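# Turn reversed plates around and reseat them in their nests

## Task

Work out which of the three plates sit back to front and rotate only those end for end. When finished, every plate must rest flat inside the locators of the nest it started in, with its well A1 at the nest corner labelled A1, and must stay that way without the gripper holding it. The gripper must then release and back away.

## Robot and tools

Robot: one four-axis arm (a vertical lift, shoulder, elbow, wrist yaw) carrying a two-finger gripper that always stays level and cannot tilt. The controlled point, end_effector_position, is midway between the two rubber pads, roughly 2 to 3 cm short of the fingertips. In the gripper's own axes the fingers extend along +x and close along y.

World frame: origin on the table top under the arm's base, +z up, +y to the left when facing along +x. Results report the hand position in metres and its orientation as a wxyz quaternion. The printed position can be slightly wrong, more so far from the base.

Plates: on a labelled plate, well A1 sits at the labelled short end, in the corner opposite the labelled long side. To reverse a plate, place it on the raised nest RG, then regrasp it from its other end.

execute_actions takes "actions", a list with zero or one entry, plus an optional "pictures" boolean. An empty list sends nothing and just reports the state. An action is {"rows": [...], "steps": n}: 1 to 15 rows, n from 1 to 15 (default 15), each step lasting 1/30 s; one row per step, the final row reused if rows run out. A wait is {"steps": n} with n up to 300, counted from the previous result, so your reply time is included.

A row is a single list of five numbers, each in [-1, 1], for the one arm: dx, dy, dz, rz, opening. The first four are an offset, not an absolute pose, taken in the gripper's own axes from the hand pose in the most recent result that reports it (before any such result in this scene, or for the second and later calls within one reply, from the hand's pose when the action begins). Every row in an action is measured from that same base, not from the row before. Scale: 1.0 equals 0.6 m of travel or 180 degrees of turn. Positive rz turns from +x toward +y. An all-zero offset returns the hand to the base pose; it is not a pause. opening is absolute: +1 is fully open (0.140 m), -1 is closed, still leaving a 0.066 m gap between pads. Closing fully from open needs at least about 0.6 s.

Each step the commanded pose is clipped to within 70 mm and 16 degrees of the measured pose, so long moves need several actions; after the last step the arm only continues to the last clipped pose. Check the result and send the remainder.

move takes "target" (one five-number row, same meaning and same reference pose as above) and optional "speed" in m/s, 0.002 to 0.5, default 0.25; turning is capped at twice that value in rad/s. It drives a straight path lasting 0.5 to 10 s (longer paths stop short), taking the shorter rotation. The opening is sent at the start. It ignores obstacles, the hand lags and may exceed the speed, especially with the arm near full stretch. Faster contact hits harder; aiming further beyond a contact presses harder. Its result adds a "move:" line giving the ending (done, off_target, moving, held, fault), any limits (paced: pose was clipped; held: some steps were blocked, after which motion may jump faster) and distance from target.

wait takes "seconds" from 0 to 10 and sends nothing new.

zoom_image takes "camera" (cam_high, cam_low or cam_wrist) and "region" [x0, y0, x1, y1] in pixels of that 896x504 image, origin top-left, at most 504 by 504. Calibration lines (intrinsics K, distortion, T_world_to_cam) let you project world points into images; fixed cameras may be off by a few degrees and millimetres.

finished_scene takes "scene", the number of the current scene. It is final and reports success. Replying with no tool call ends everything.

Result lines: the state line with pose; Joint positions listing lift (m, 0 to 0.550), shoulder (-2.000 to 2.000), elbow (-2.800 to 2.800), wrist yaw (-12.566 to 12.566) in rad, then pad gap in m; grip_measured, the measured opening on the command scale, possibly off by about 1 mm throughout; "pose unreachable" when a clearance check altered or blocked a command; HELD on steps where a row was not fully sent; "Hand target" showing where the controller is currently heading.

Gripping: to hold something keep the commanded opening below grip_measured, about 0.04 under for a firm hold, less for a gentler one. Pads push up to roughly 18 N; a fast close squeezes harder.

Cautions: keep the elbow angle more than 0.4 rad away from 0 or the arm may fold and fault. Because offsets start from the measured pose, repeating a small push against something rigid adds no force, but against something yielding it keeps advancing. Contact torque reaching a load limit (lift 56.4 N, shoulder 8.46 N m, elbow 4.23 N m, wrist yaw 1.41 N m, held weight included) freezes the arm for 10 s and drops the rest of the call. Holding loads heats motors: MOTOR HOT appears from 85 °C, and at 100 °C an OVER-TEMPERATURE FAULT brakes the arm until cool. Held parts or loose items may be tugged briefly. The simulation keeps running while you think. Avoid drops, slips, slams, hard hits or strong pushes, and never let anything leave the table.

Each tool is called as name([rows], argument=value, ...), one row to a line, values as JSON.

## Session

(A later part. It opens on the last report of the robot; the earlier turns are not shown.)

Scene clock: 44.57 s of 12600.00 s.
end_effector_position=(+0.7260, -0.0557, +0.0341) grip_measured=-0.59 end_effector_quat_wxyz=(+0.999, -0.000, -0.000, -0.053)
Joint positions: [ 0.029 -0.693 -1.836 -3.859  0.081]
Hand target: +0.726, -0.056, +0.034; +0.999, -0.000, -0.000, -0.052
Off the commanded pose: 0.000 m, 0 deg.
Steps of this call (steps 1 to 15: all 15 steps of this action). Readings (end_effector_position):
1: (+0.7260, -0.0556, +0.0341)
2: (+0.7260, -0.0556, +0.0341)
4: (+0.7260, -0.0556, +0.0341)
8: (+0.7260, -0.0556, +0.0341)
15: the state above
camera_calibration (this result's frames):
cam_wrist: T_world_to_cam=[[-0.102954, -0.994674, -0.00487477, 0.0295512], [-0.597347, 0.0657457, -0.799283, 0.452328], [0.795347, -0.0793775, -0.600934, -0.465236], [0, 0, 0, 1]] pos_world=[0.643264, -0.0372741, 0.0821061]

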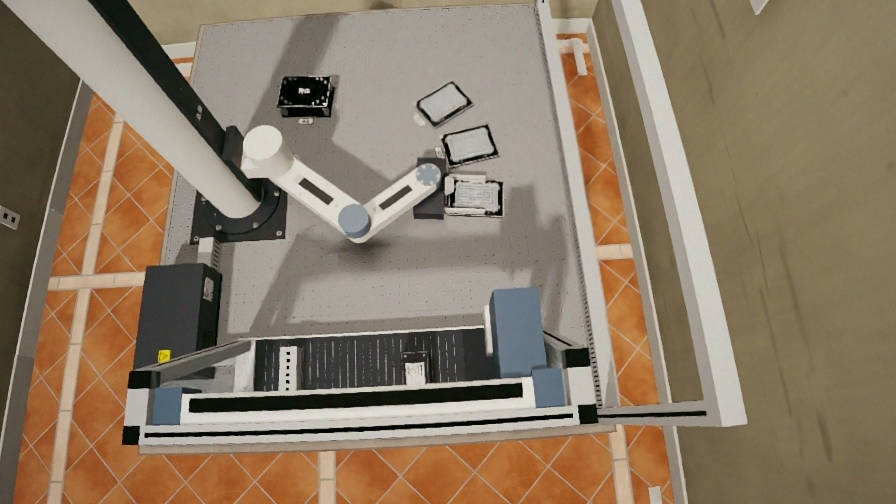

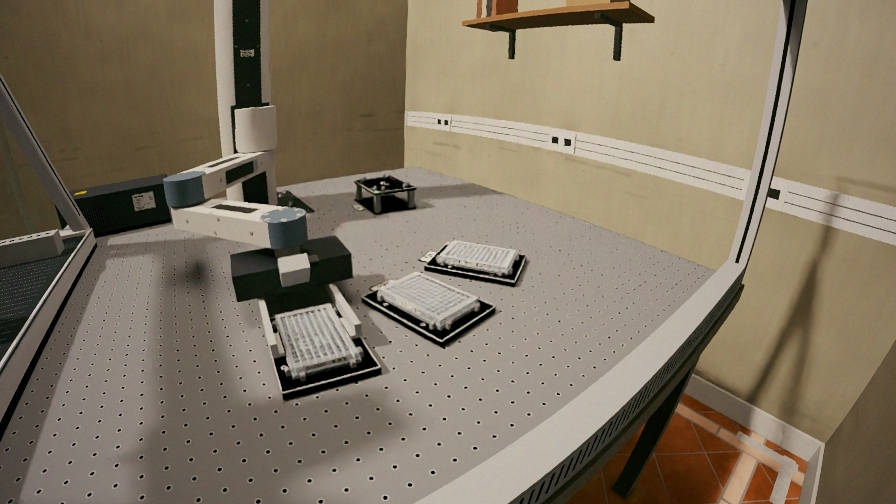

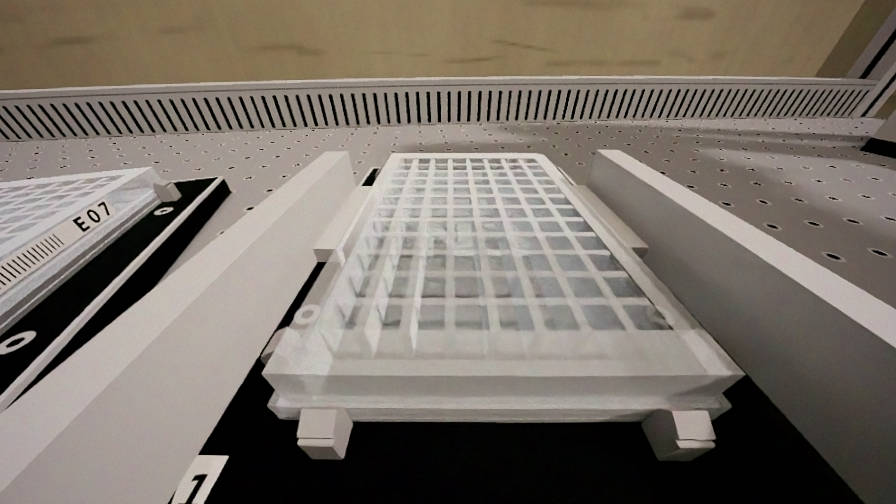

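move(target=[0, 0, 0.1, 0, -0.64], speed=0.12)

move(target=[-0.94275, 0.55885, 0.0148, 0.00577, -0.64], speed=0.35)

Scene clock: 46.63 s of 12600.00 s.
end_effector_position=(+0.7260, -0.0557, +0.0941) grip_measured=-0.59 end_effector_quat_wxyz=(+0.999, -0.000, -0.000, -0.053)
Joint positions: [ 0.089 -0.693 -1.836 -3.859  0.081]
Hand target: +0.726, -0.056, +0.094; +0.999, -0.000, -0.000, -0.053
Off the commanded pose: 0.000 m, 0 deg.
move: done
camera_calibration (this result's frames):
cam_wrist: T_world_to_cam=[[-0.103017, -0.994668, -0.00487477, 0.0298709], [-0.597343, 0.0657835, -0.799283, 0.50033], [0.795342, -0.0794278, -0.600934, -0.429155], [0, 0, 0, 1]] pos_world=[0.643271, -0.0372887, 0.142157]

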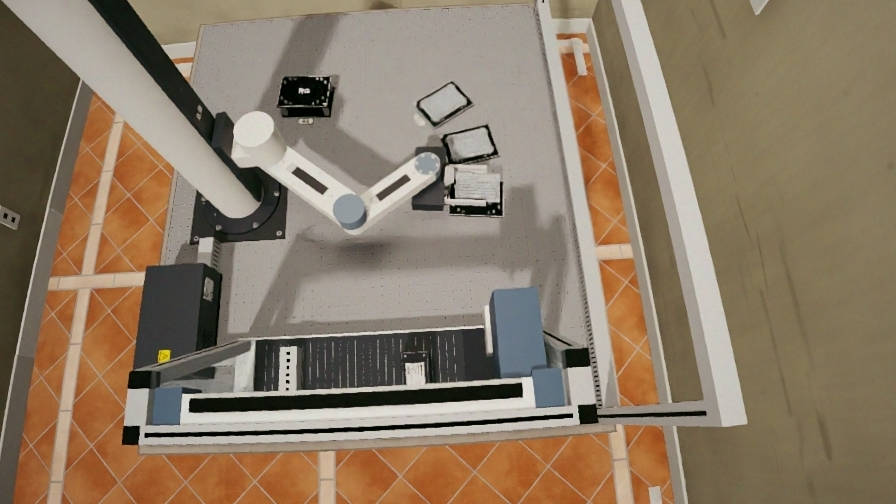

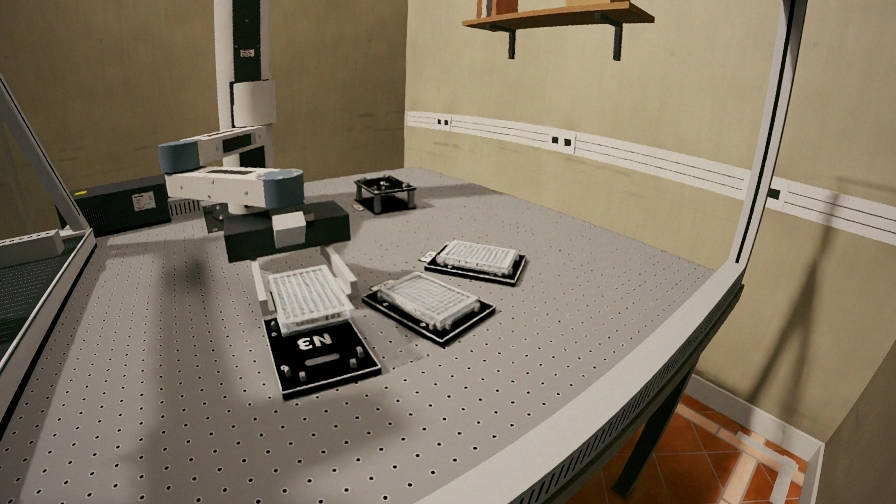

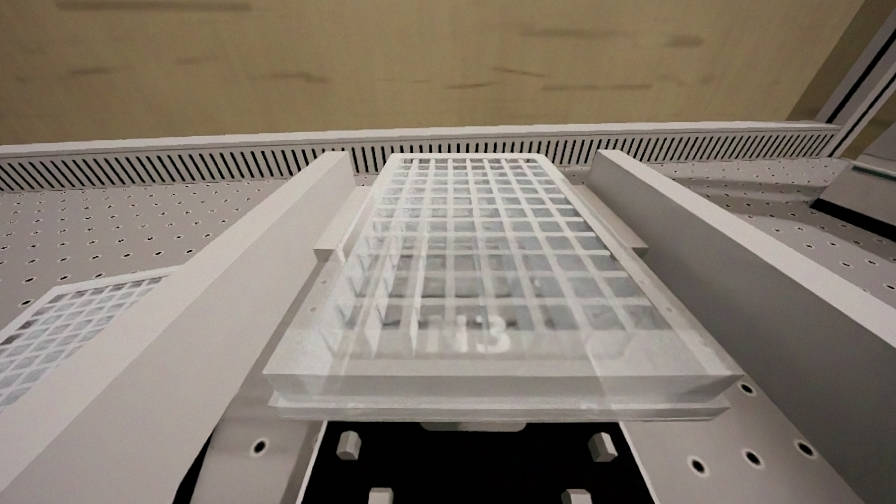

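Scene clock: 49.13 s of 12600.00 s.
end_effector_position=(+0.1982, +0.3367, +0.1029) grip_measured=-0.59 end_effector_quat_wxyz=(+0.999, -0.000, -0.000, -0.044)
Joint positions: [ 0.098  1.182 -1.565 -5.987  0.081]
Hand target: +0.198, +0.337, +0.103; +0.999, -0.000, -0.000, -0.044
Off the commanded pose: 0.001 m, 0 deg.
move: done; limits=paced
camera_calibration (this result's frames):
cam_wrist: T_world_to_cam=[[-0.0851357, -0.996357, -0.00487477, 0.362836], [-0.598428, 0.0550444, -0.799283, 0.170076], [0.79664, -0.0651304, -0.600934, 0.0220637], [0, 0, 0, 1]] pos_world=[0.115092, 0.35359, 0.150967]

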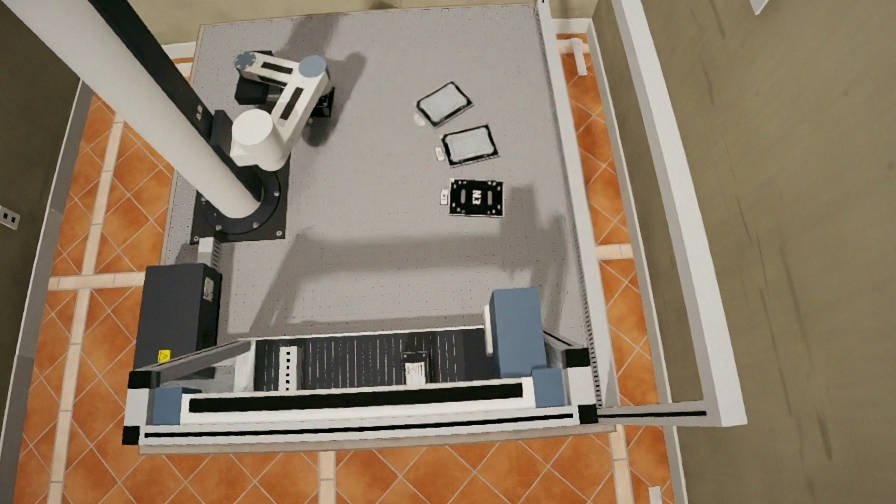

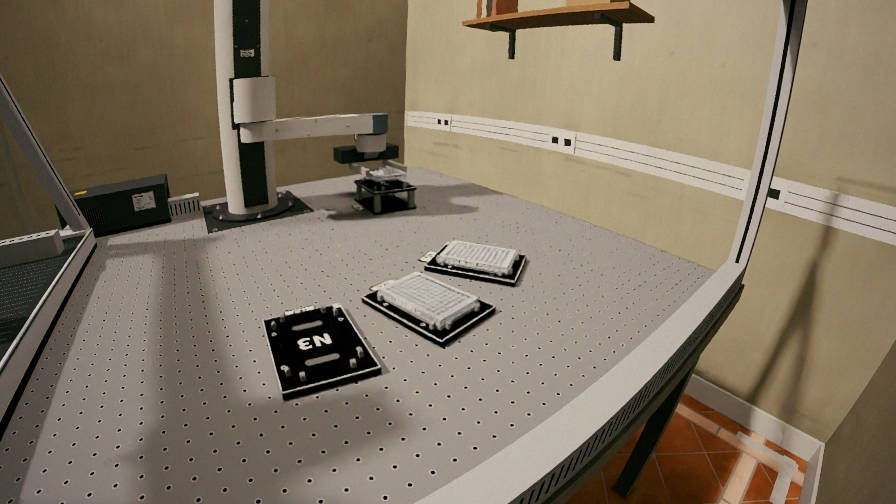

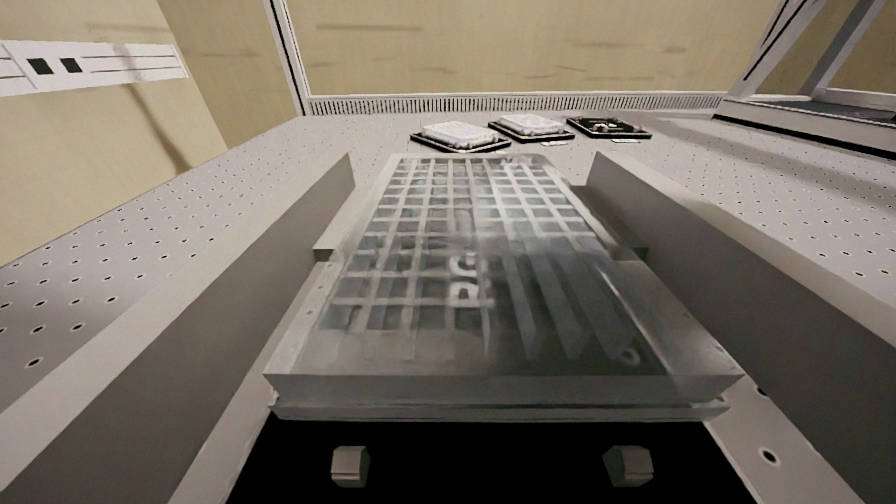

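move(target=[0.0005, 0.0004, -0.0348, 0.0001, -0.64], speed=0.03)

Scene clock: 50.40 s of 12600.00 s.
end_effector_position=(+0.1984, +0.3368, +0.0820) grip_measured=-0.59 end_effector_quat_wxyz=(+0.999, -0.000, -0.000, -0.043)
Joint positions: [ 0.077  1.181 -1.565 -5.986  0.081]
Hand target: +0.198, +0.337, +0.082; +0.999, -0.000, -0.000, -0.043
Off the commanded pose: 0.000 m, 0 deg.
move: done
camera_calibration (this result's frames):
cam_wrist: T_world_to_cam=[[-0.0847039, -0.996394, -0.00487477, 0.362844], [-0.598452, 0.054785, -0.799283, 0.153589], [0.796669, -0.0647851, -0.600934, 0.00922824], [0, 0, 0, 1]] pos_world=[0.115298, 0.35372, 0.130075]

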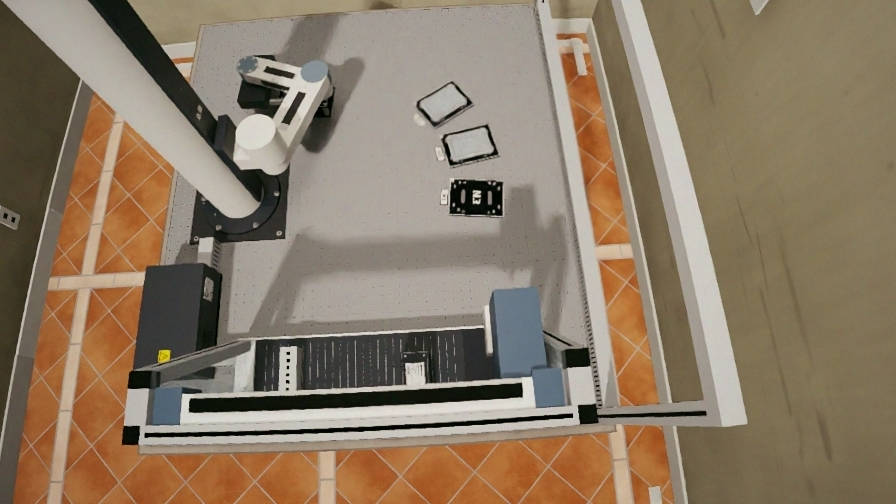

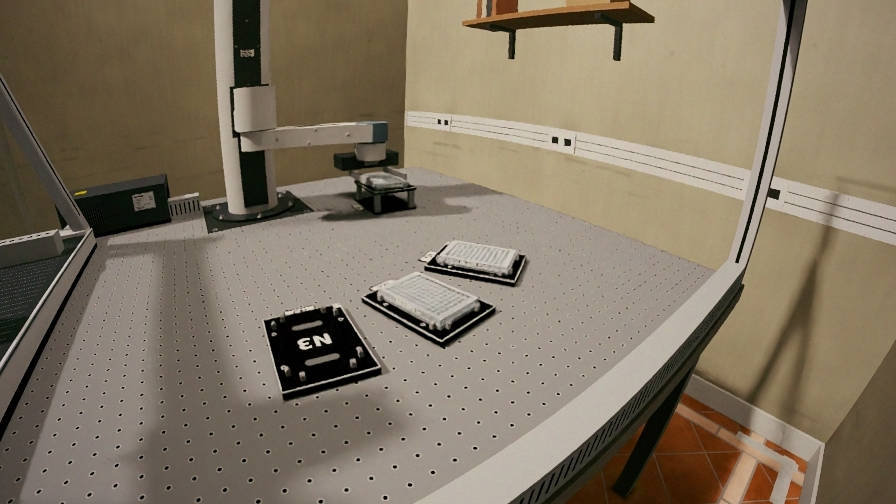

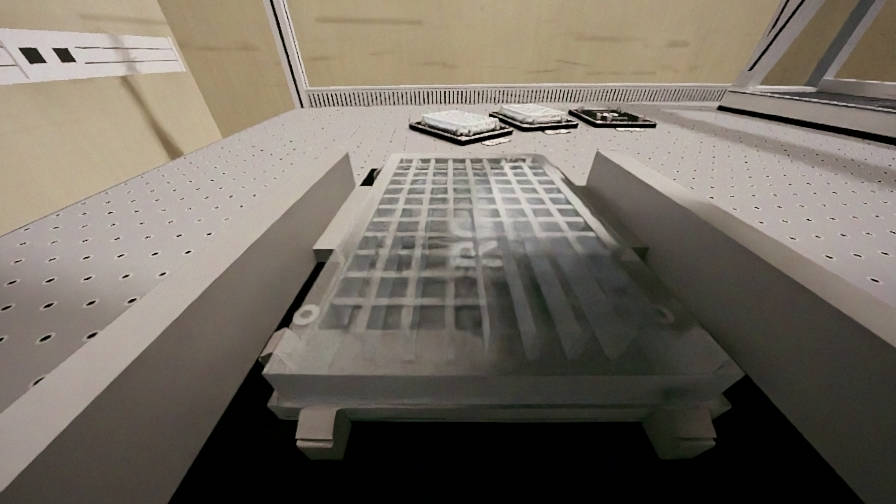

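execute_actions([
  {"rows":[[0,0,0,0,-0.55],[0,0,0,0,-0.45],[0,0,0,0,-0.3],[0,0,0,0,-0.2],[0,0,0,0,-0.2],[0,0,0,0,-0.2],[0,0,0,0,-0.2],[0,0,0.035,0,-0.2]],"steps":15},
], pictures=false)

move(target=[0.0013, 0.0007, 0, 0.998, -0.2], speed=0.5)

Scene clock: 52.30 s of 12600.00 s.
end_effector_position=(+0.1984, +0.3369, +0.1034) grip_measured=-0.20 end_effector_quat_wxyz=(+0.999, -0.000, -0.000, -0.043)
Joint positions: [ 0.098  1.181 -1.565 -5.986  0.096]
Hand target: +0.198, +0.337, +0.103; +0.999, -0.000, -0.000, -0.043
Off the commanded pose: 0.000 m, 0 deg.
Steps of this call (steps 1 to 42: nothing new was sent; steps 43 to 57: all 15 steps of this action). Readings (end_effector_position):
43: (+0.1984, +0.3368, +0.0820)
44: (+0.1984, +0.3369, +0.0820)
46: (+0.1984, +0.3369, +0.0820)
50: (+0.1984, +0.3369, +0.0820)
57: the state above

Scene clock: 56.13 s of 12600.00 s.
end_effector_position=(+0.1992, +0.3375, +0.1031) grip_measured=-0.20 end_effector_quat_wxyz=(+0.047, -0.000, -0.000, +0.999)
Joint positions: [ 0.098  0.383 -1.541 -2.076  0.096]
Hand target: +0.199, +0.338, +0.103; +0.047, -0.000, -0.000, +0.999
Off the commanded pose: 0.000 m, 0 deg.
move: done
camera_calibration (this result's frames):
cam_wrist: T_world_to_cam=[[0.0910398, 0.995835, -0.00487477, -0.343745], [0.598091, -0.0585905, -0.799283, -0.029195], [-0.79624, 0.0698511, -0.600934, 0.293136], [0, 0, 0, 1]] pos_world=[0.282162, 0.320127, 0.151145]

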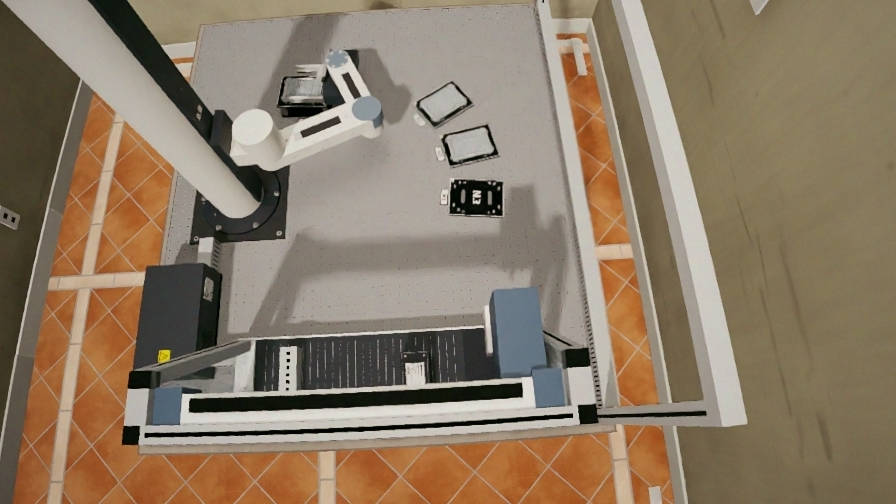

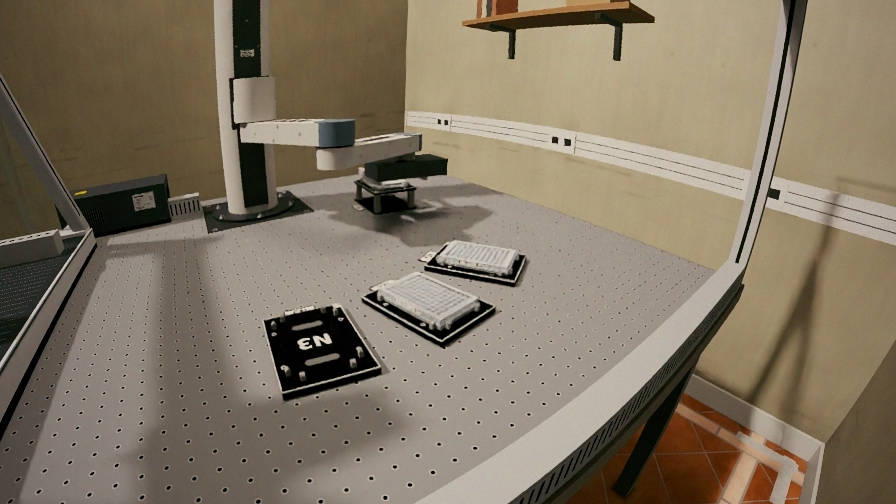

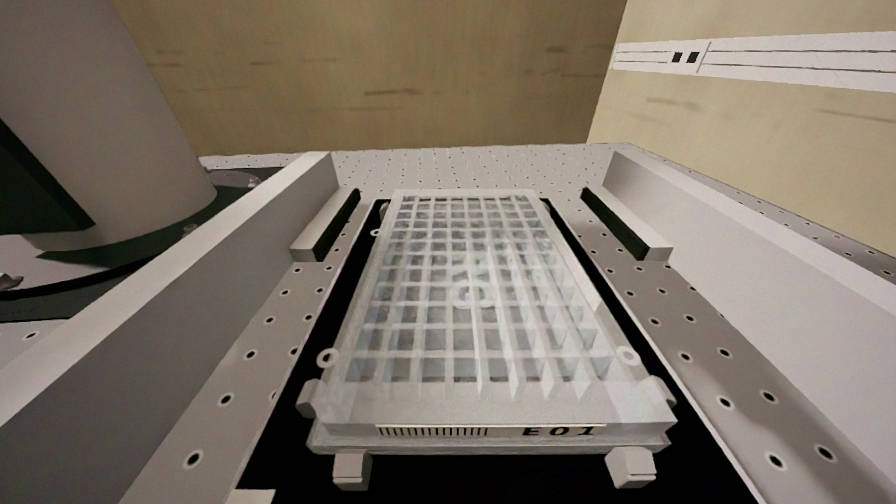

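move(target=[0, 0.0005, -0.0352, 0.002, -0.2], speed=0.08)

execute_actions([
  {"rows":[[0,0,0,0,-0.3],[0,0,0,0,-0.4],[0,0,0,0,-0.45],[0,0,0,0,-0.49],[0,0,0,0,-0.52],[0,0,0,0,-0.54],[0,0,0,0,-0.56],[0,0,0,0,-0.58],[0,0,0,0,-0.59],[0,0,0,0,-0.6],[0,0,0,0,-0.61],[0,0,0,0,-0.62],[0,0,0,0,-0.63],[0,0,0,0,-0.64]],"steps":15},
])

Scene clock: 57.97 s of 12600.00 s.
end_effector_position=(+0.1992, +0.3372, +0.0819) grip_measured=-0.20 end_effector_quat_wxyz=(+0.044, -0.000, -0.000, +0.999)
Joint positions: [ 0.077  0.384 -1.544 -2.069  0.096]
Hand target: +0.199, +0.337, +0.082; +0.043, -0.000, -0.000, +0.999
Off the commanded pose: 0.000 m, 0 deg.
move: done
camera_calibration (this result's frames):
cam_wrist: T_world_to_cam=[[0.0851841, 0.996353, -0.00487477, -0.342559], [0.598425, -0.0550735, -0.799283, -0.0474151], [-0.796637, 0.0651691, -0.600934, 0.282109], [0, 0, 0, 1]] pos_world=[0.282294, 0.320314, 0.129961]

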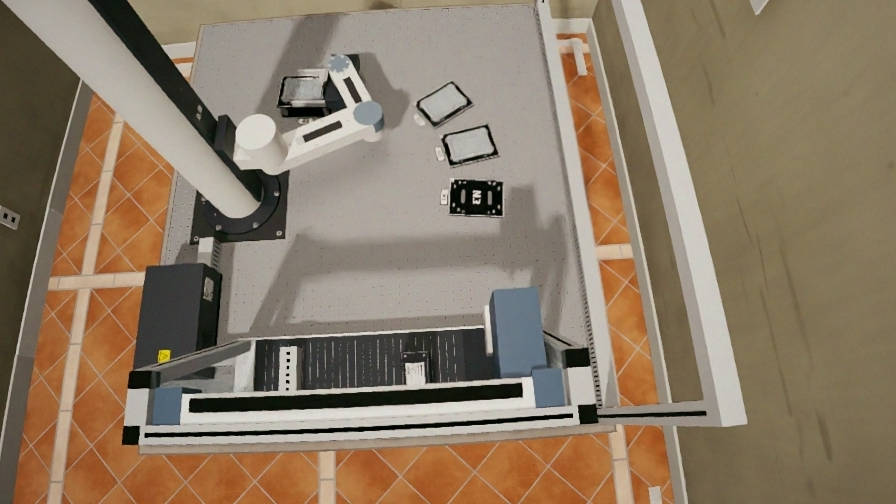

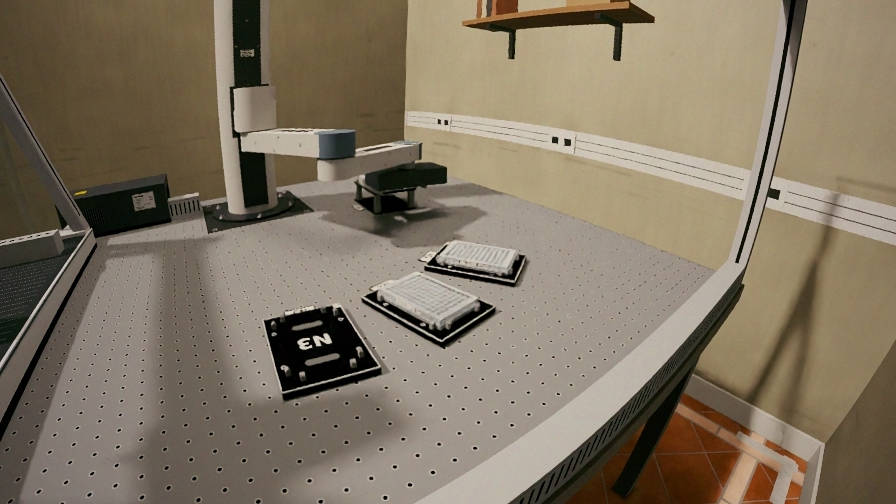

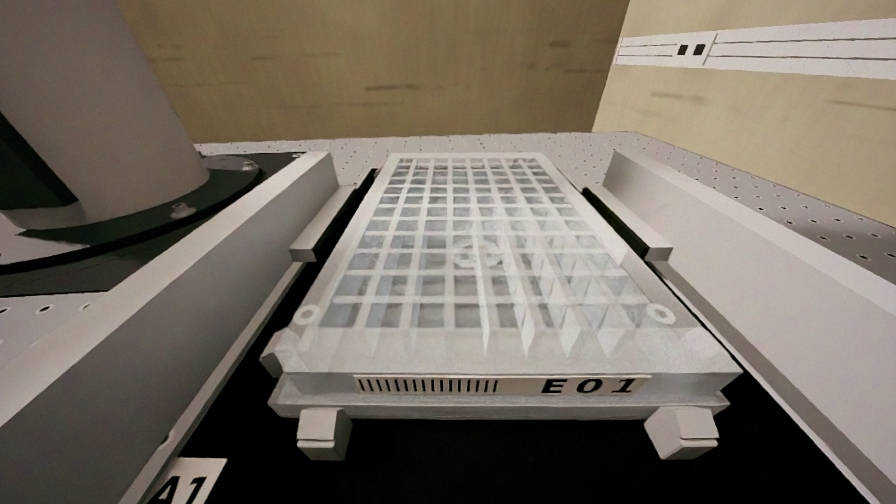

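Scene clock: 58.47 s of 12600.00 s.
end_effector_position=(+0.1992, +0.3372, +0.0819) grip_measured=-0.59 end_effector_quat_wxyz=(+0.044, -0.000, -0.000, +0.999)
Joint positions: [ 0.077  0.384 -1.544 -2.069  0.081]
Hand target: +0.199, +0.337, +0.082; +0.044, -0.000, -0.000, +0.999
Off the commanded pose: 0.000 m, 0 deg.
Steps of this call (steps 1 to 15: all 15 steps of this action). Readings (end_effector_position):
1: (+0.1992, +0.3372, +0.0819)
2: (+0.1992, +0.3372, +0.0819)
4: (+0.1992, +0.3372, +0.0819)
8: (+0.1992, +0.3372, +0.0819)
15: the state above
camera_calibration (this result's frames):
cam_wrist: T_world_to_cam=[[0.0852054, 0.996351, -0.00487477, -0.342562], [0.598424, -0.0550863, -0.799283, -0.0474164], [-0.796636, 0.0651861, -0.600934, 0.282111], [0, 0, 0, 1]] pos_world=[0.282303, 0.32031, 0.129961]

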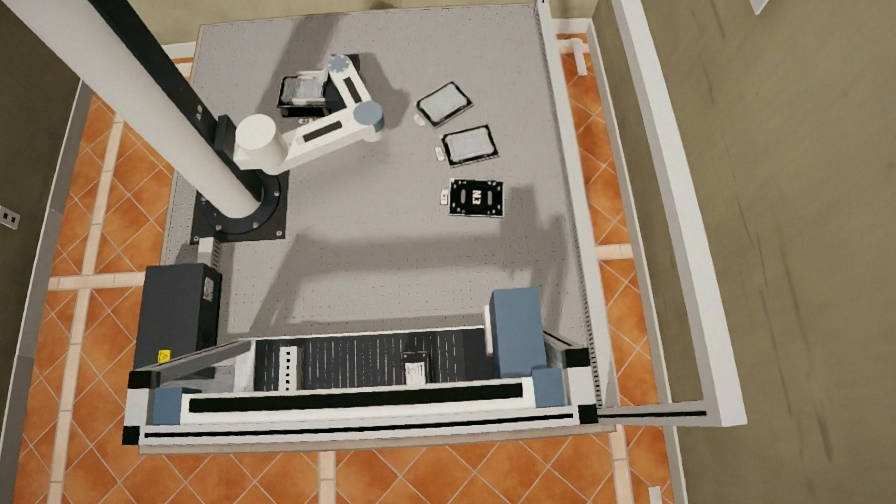

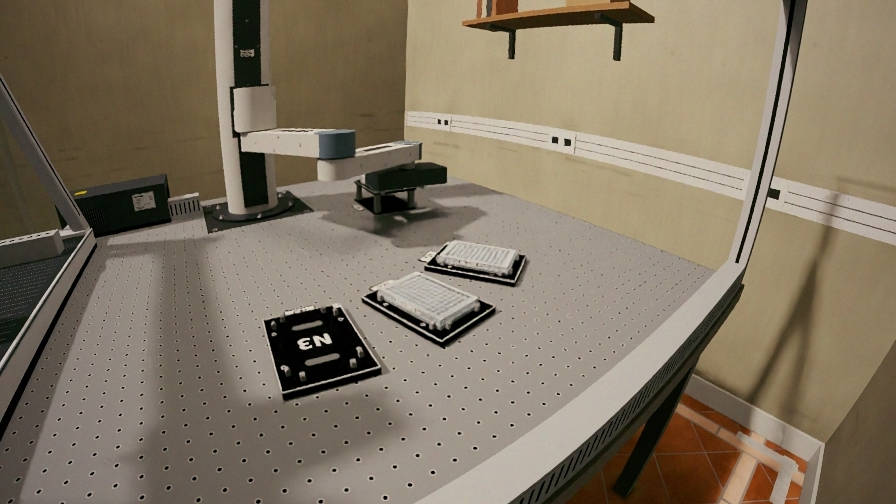

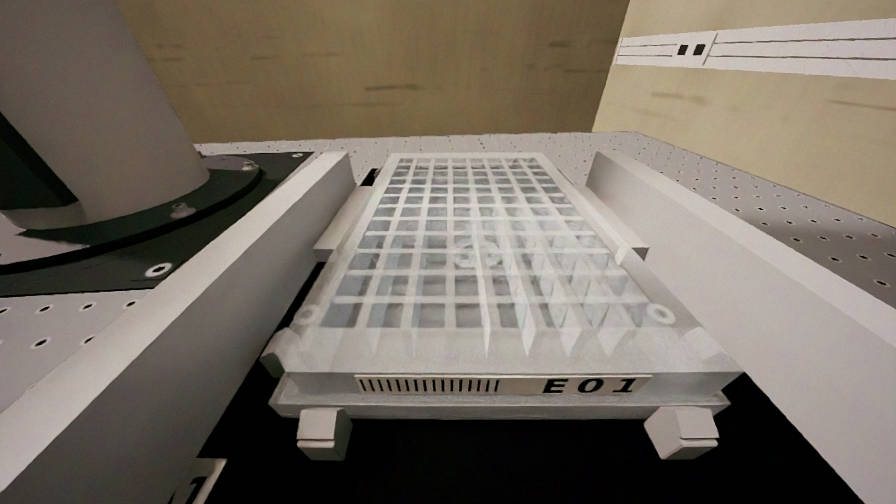

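move(target=[0, 0, 0.075, 0, -0.64], speed=0.12)

move(target=[-0.93112, 0.57585, -0.1197, -0.998, -0.64], speed=0.5)

move(target=[0, 0, 0, -0.0076, -0.64], speed=0.1)

Scene clock: 60.33 s of 12600.00 s.
end_effector_position=(+0.1993, +0.3372, +0.1270) grip_measured=-0.59 end_effector_quat_wxyz=(+0.044, -0.000, -0.000, +0.999)
Joint positions: [ 0.122  0.384 -1.544 -2.069  0.081]
Hand target: +0.199, +0.337, +0.127; +0.044, -0.000, -0.000, +0.999
Off the commanded pose: 0.000 m, 0 deg.
move: done
camera_calibration (this result's frames):
cam_wrist: T_world_to_cam=[[0.0852462, 0.996348, -0.00487477, -0.342359], [0.598422, -0.0551108, -0.799283, -0.0114039], [-0.796633, 0.0652187, -0.600934, 0.309179], [0, 0, 0, 1]] pos_world=[0.282311, 0.320316, 0.175012]

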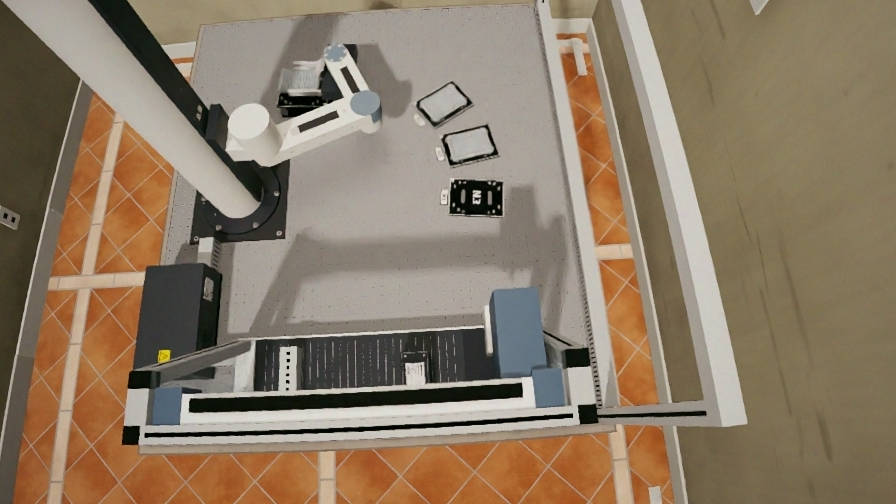

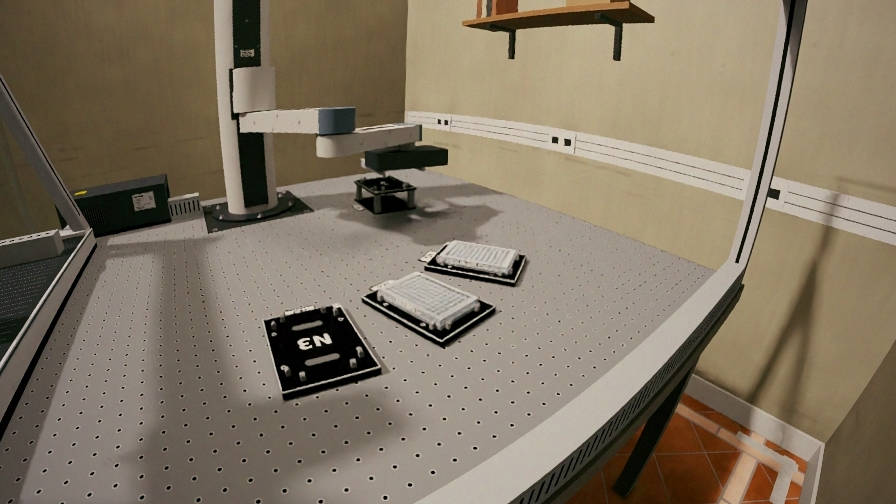

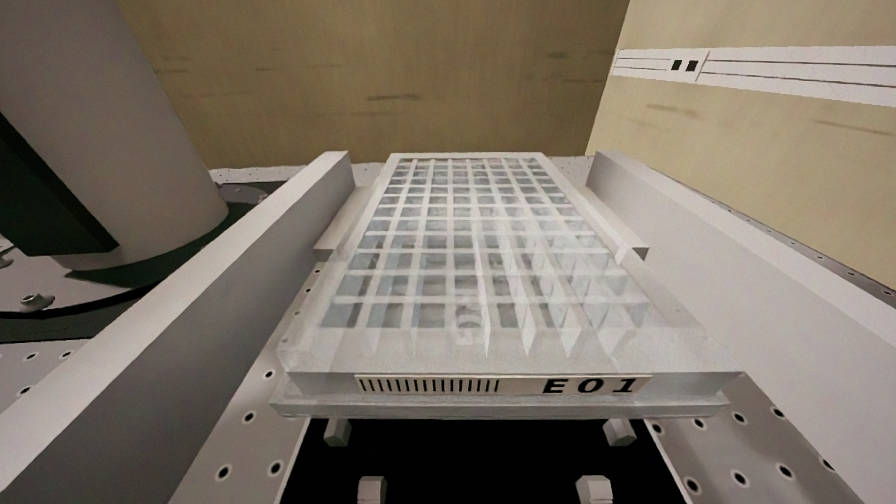

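Scene clock: 63.93 s of 12600.00 s.
end_effector_position=(+0.7261, -0.0555, +0.0552) grip_measured=-0.59 end_effector_quat_wxyz=(+0.999, -0.000, -0.000, -0.041)
Joint positions: [ 0.05  -0.701 -1.837 -3.827  0.081]
Hand target: +0.726, -0.056, +0.055; +0.999, -0.000, -0.000, -0.041
Off the commanded pose: 0.000 m, 0 deg.
move: done
camera_calibration (this result's frames):
cam_wrist: T_world_to_cam=[[-0.0792128, -0.996846, -0.00487477, 0.0124265], [-0.598745, 0.051487, -0.799283, 0.469443], [0.797013, -0.0603948, -0.600934, -0.452744], [0, 0, 0, 1]] pos_world=[0.642903, -0.0391262, 0.103209]

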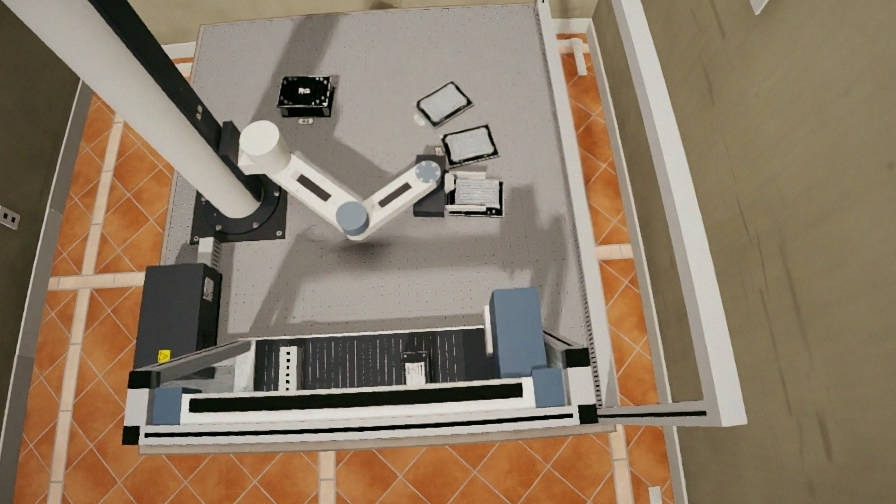

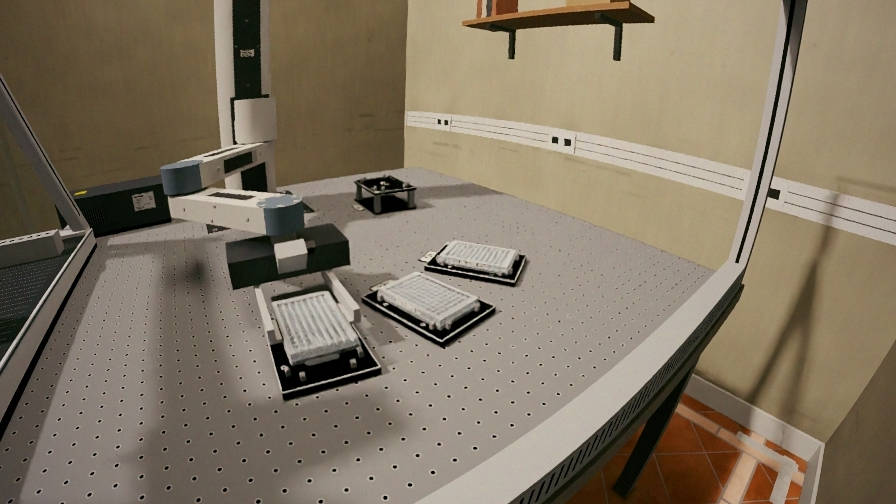

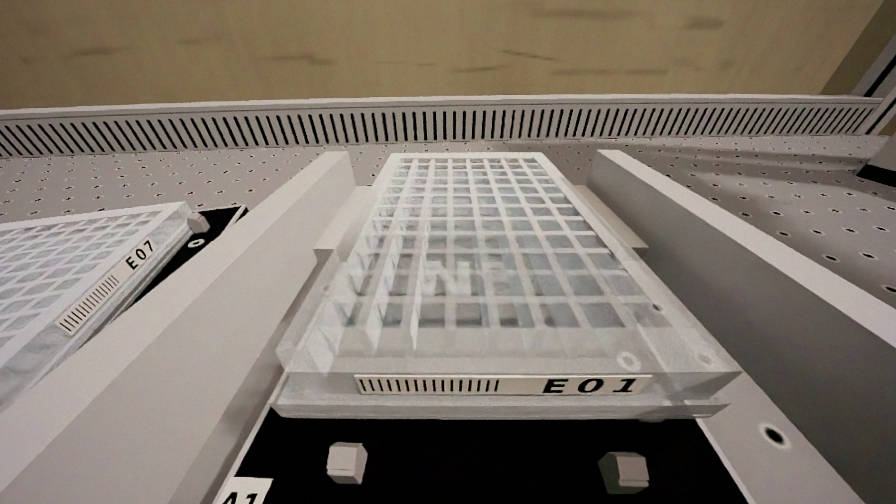

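Scene clock: 64.63 s of 12600.00 s.
end_effector_position=(+0.7261, -0.0557, +0.0552) grip_measured=-0.59 end_effector_quat_wxyz=(+0.999, -0.000, -0.000, -0.053)
Joint positions: [ 0.05  -0.693 -1.836 -3.859  0.081]
Hand target: +0.726, -0.056, +0.055; +0.999, -0.000, -0.000, -0.053
Off the commanded pose: 0.000 m, 0 deg.
move: done
camera_calibration (this result's frames):
cam_wrist: T_world_to_cam=[[-0.103024, -0.994667, -0.00487477, 0.029717], [-0.597342, 0.0657878, -0.799283, 0.469228], [0.795342, -0.0794335, -0.600934, -0.452599], [0, 0, 0, 1]] pos_world=[0.643322, -0.0372625, 0.103209]

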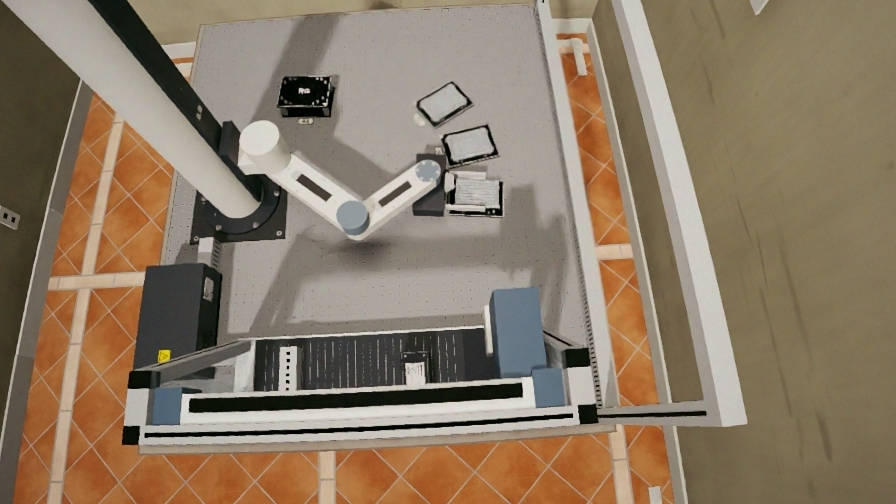

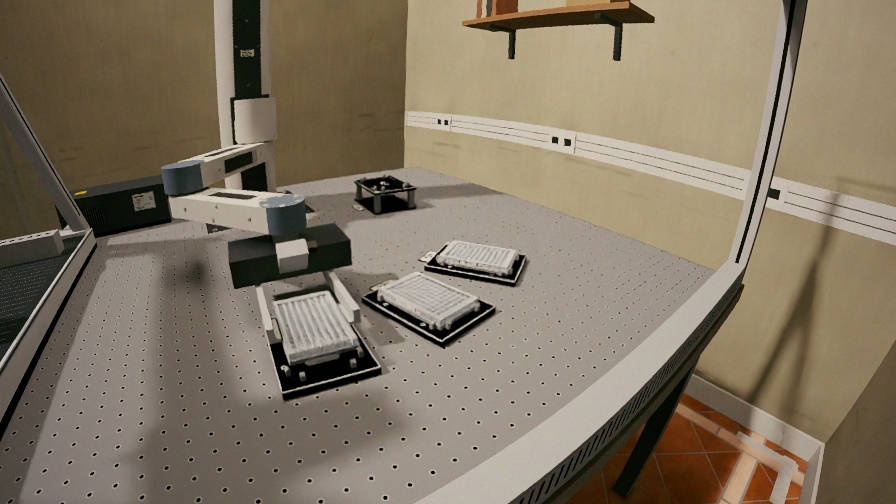

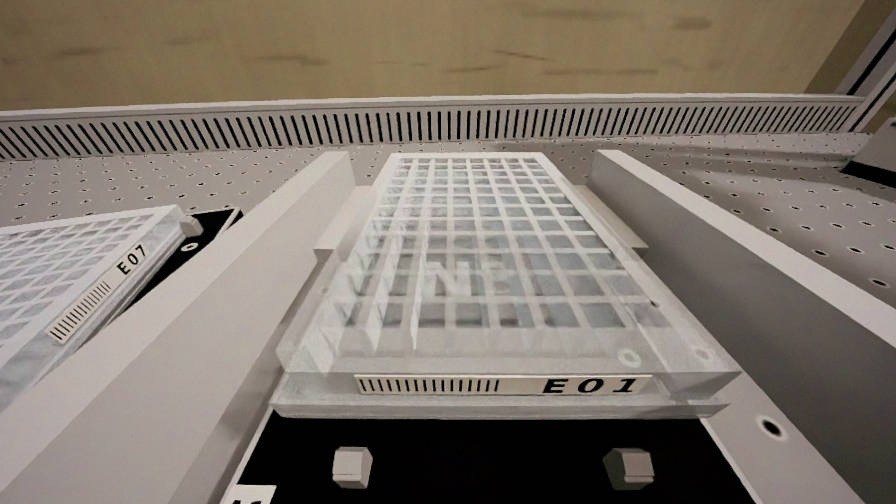

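move(target=[-0.0006, 0, -0.0352, 0, -0.64], speed=0.03)

Scene clock: 65.97 s of 12600.00 s.
end_effector_position=(+0.7258, -0.0557, +0.0340) grip_measured=-0.59 end_effector_quat_wxyz=(+0.999, -0.000, -0.000, -0.053)
Joint positions: [ 0.029 -0.694 -1.835 -3.86   0.081]
Hand target: +0.726, -0.056, +0.034; +0.999, -0.000, -0.000, -0.053
Off the commanded pose: 0.000 m, 0 deg.
move: done
camera_calibration (this result's frames):
cam_wrist: T_world_to_cam=[[-0.103419, -0.994626, -0.00487477, 0.0298382], [-0.597316, 0.0660249, -0.799283, 0.452095], [0.79531, -0.0797493, -0.600934, -0.465088], [0, 0, 0, 1]] pos_world=[0.643018, -0.0372621, 0.0820106]

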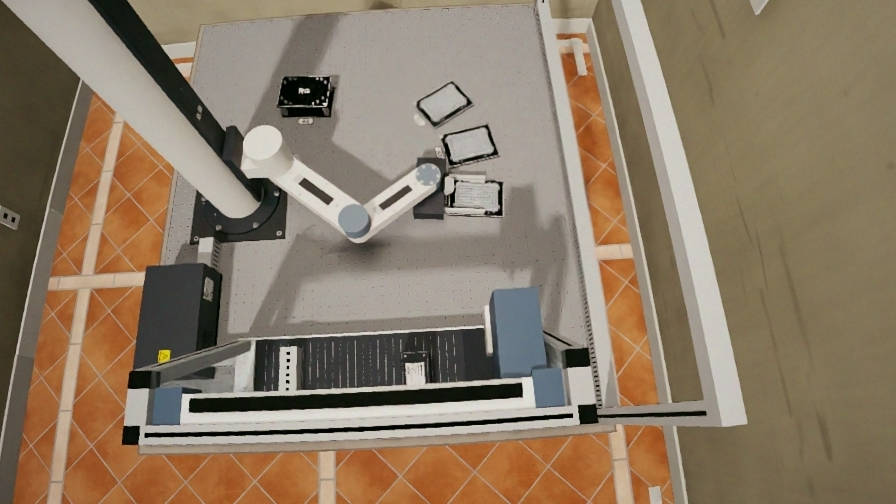

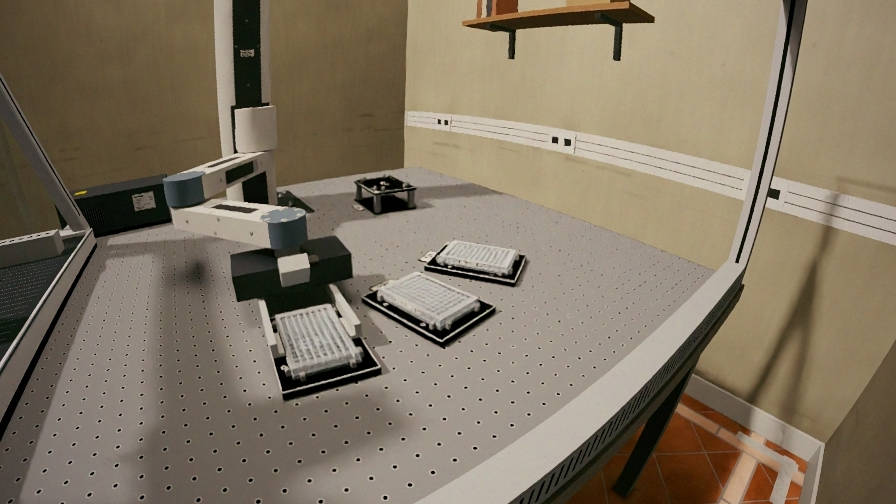

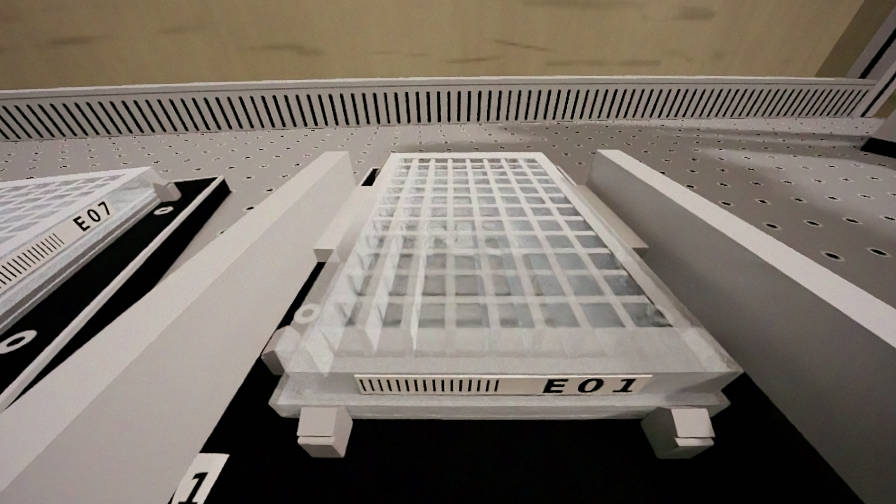

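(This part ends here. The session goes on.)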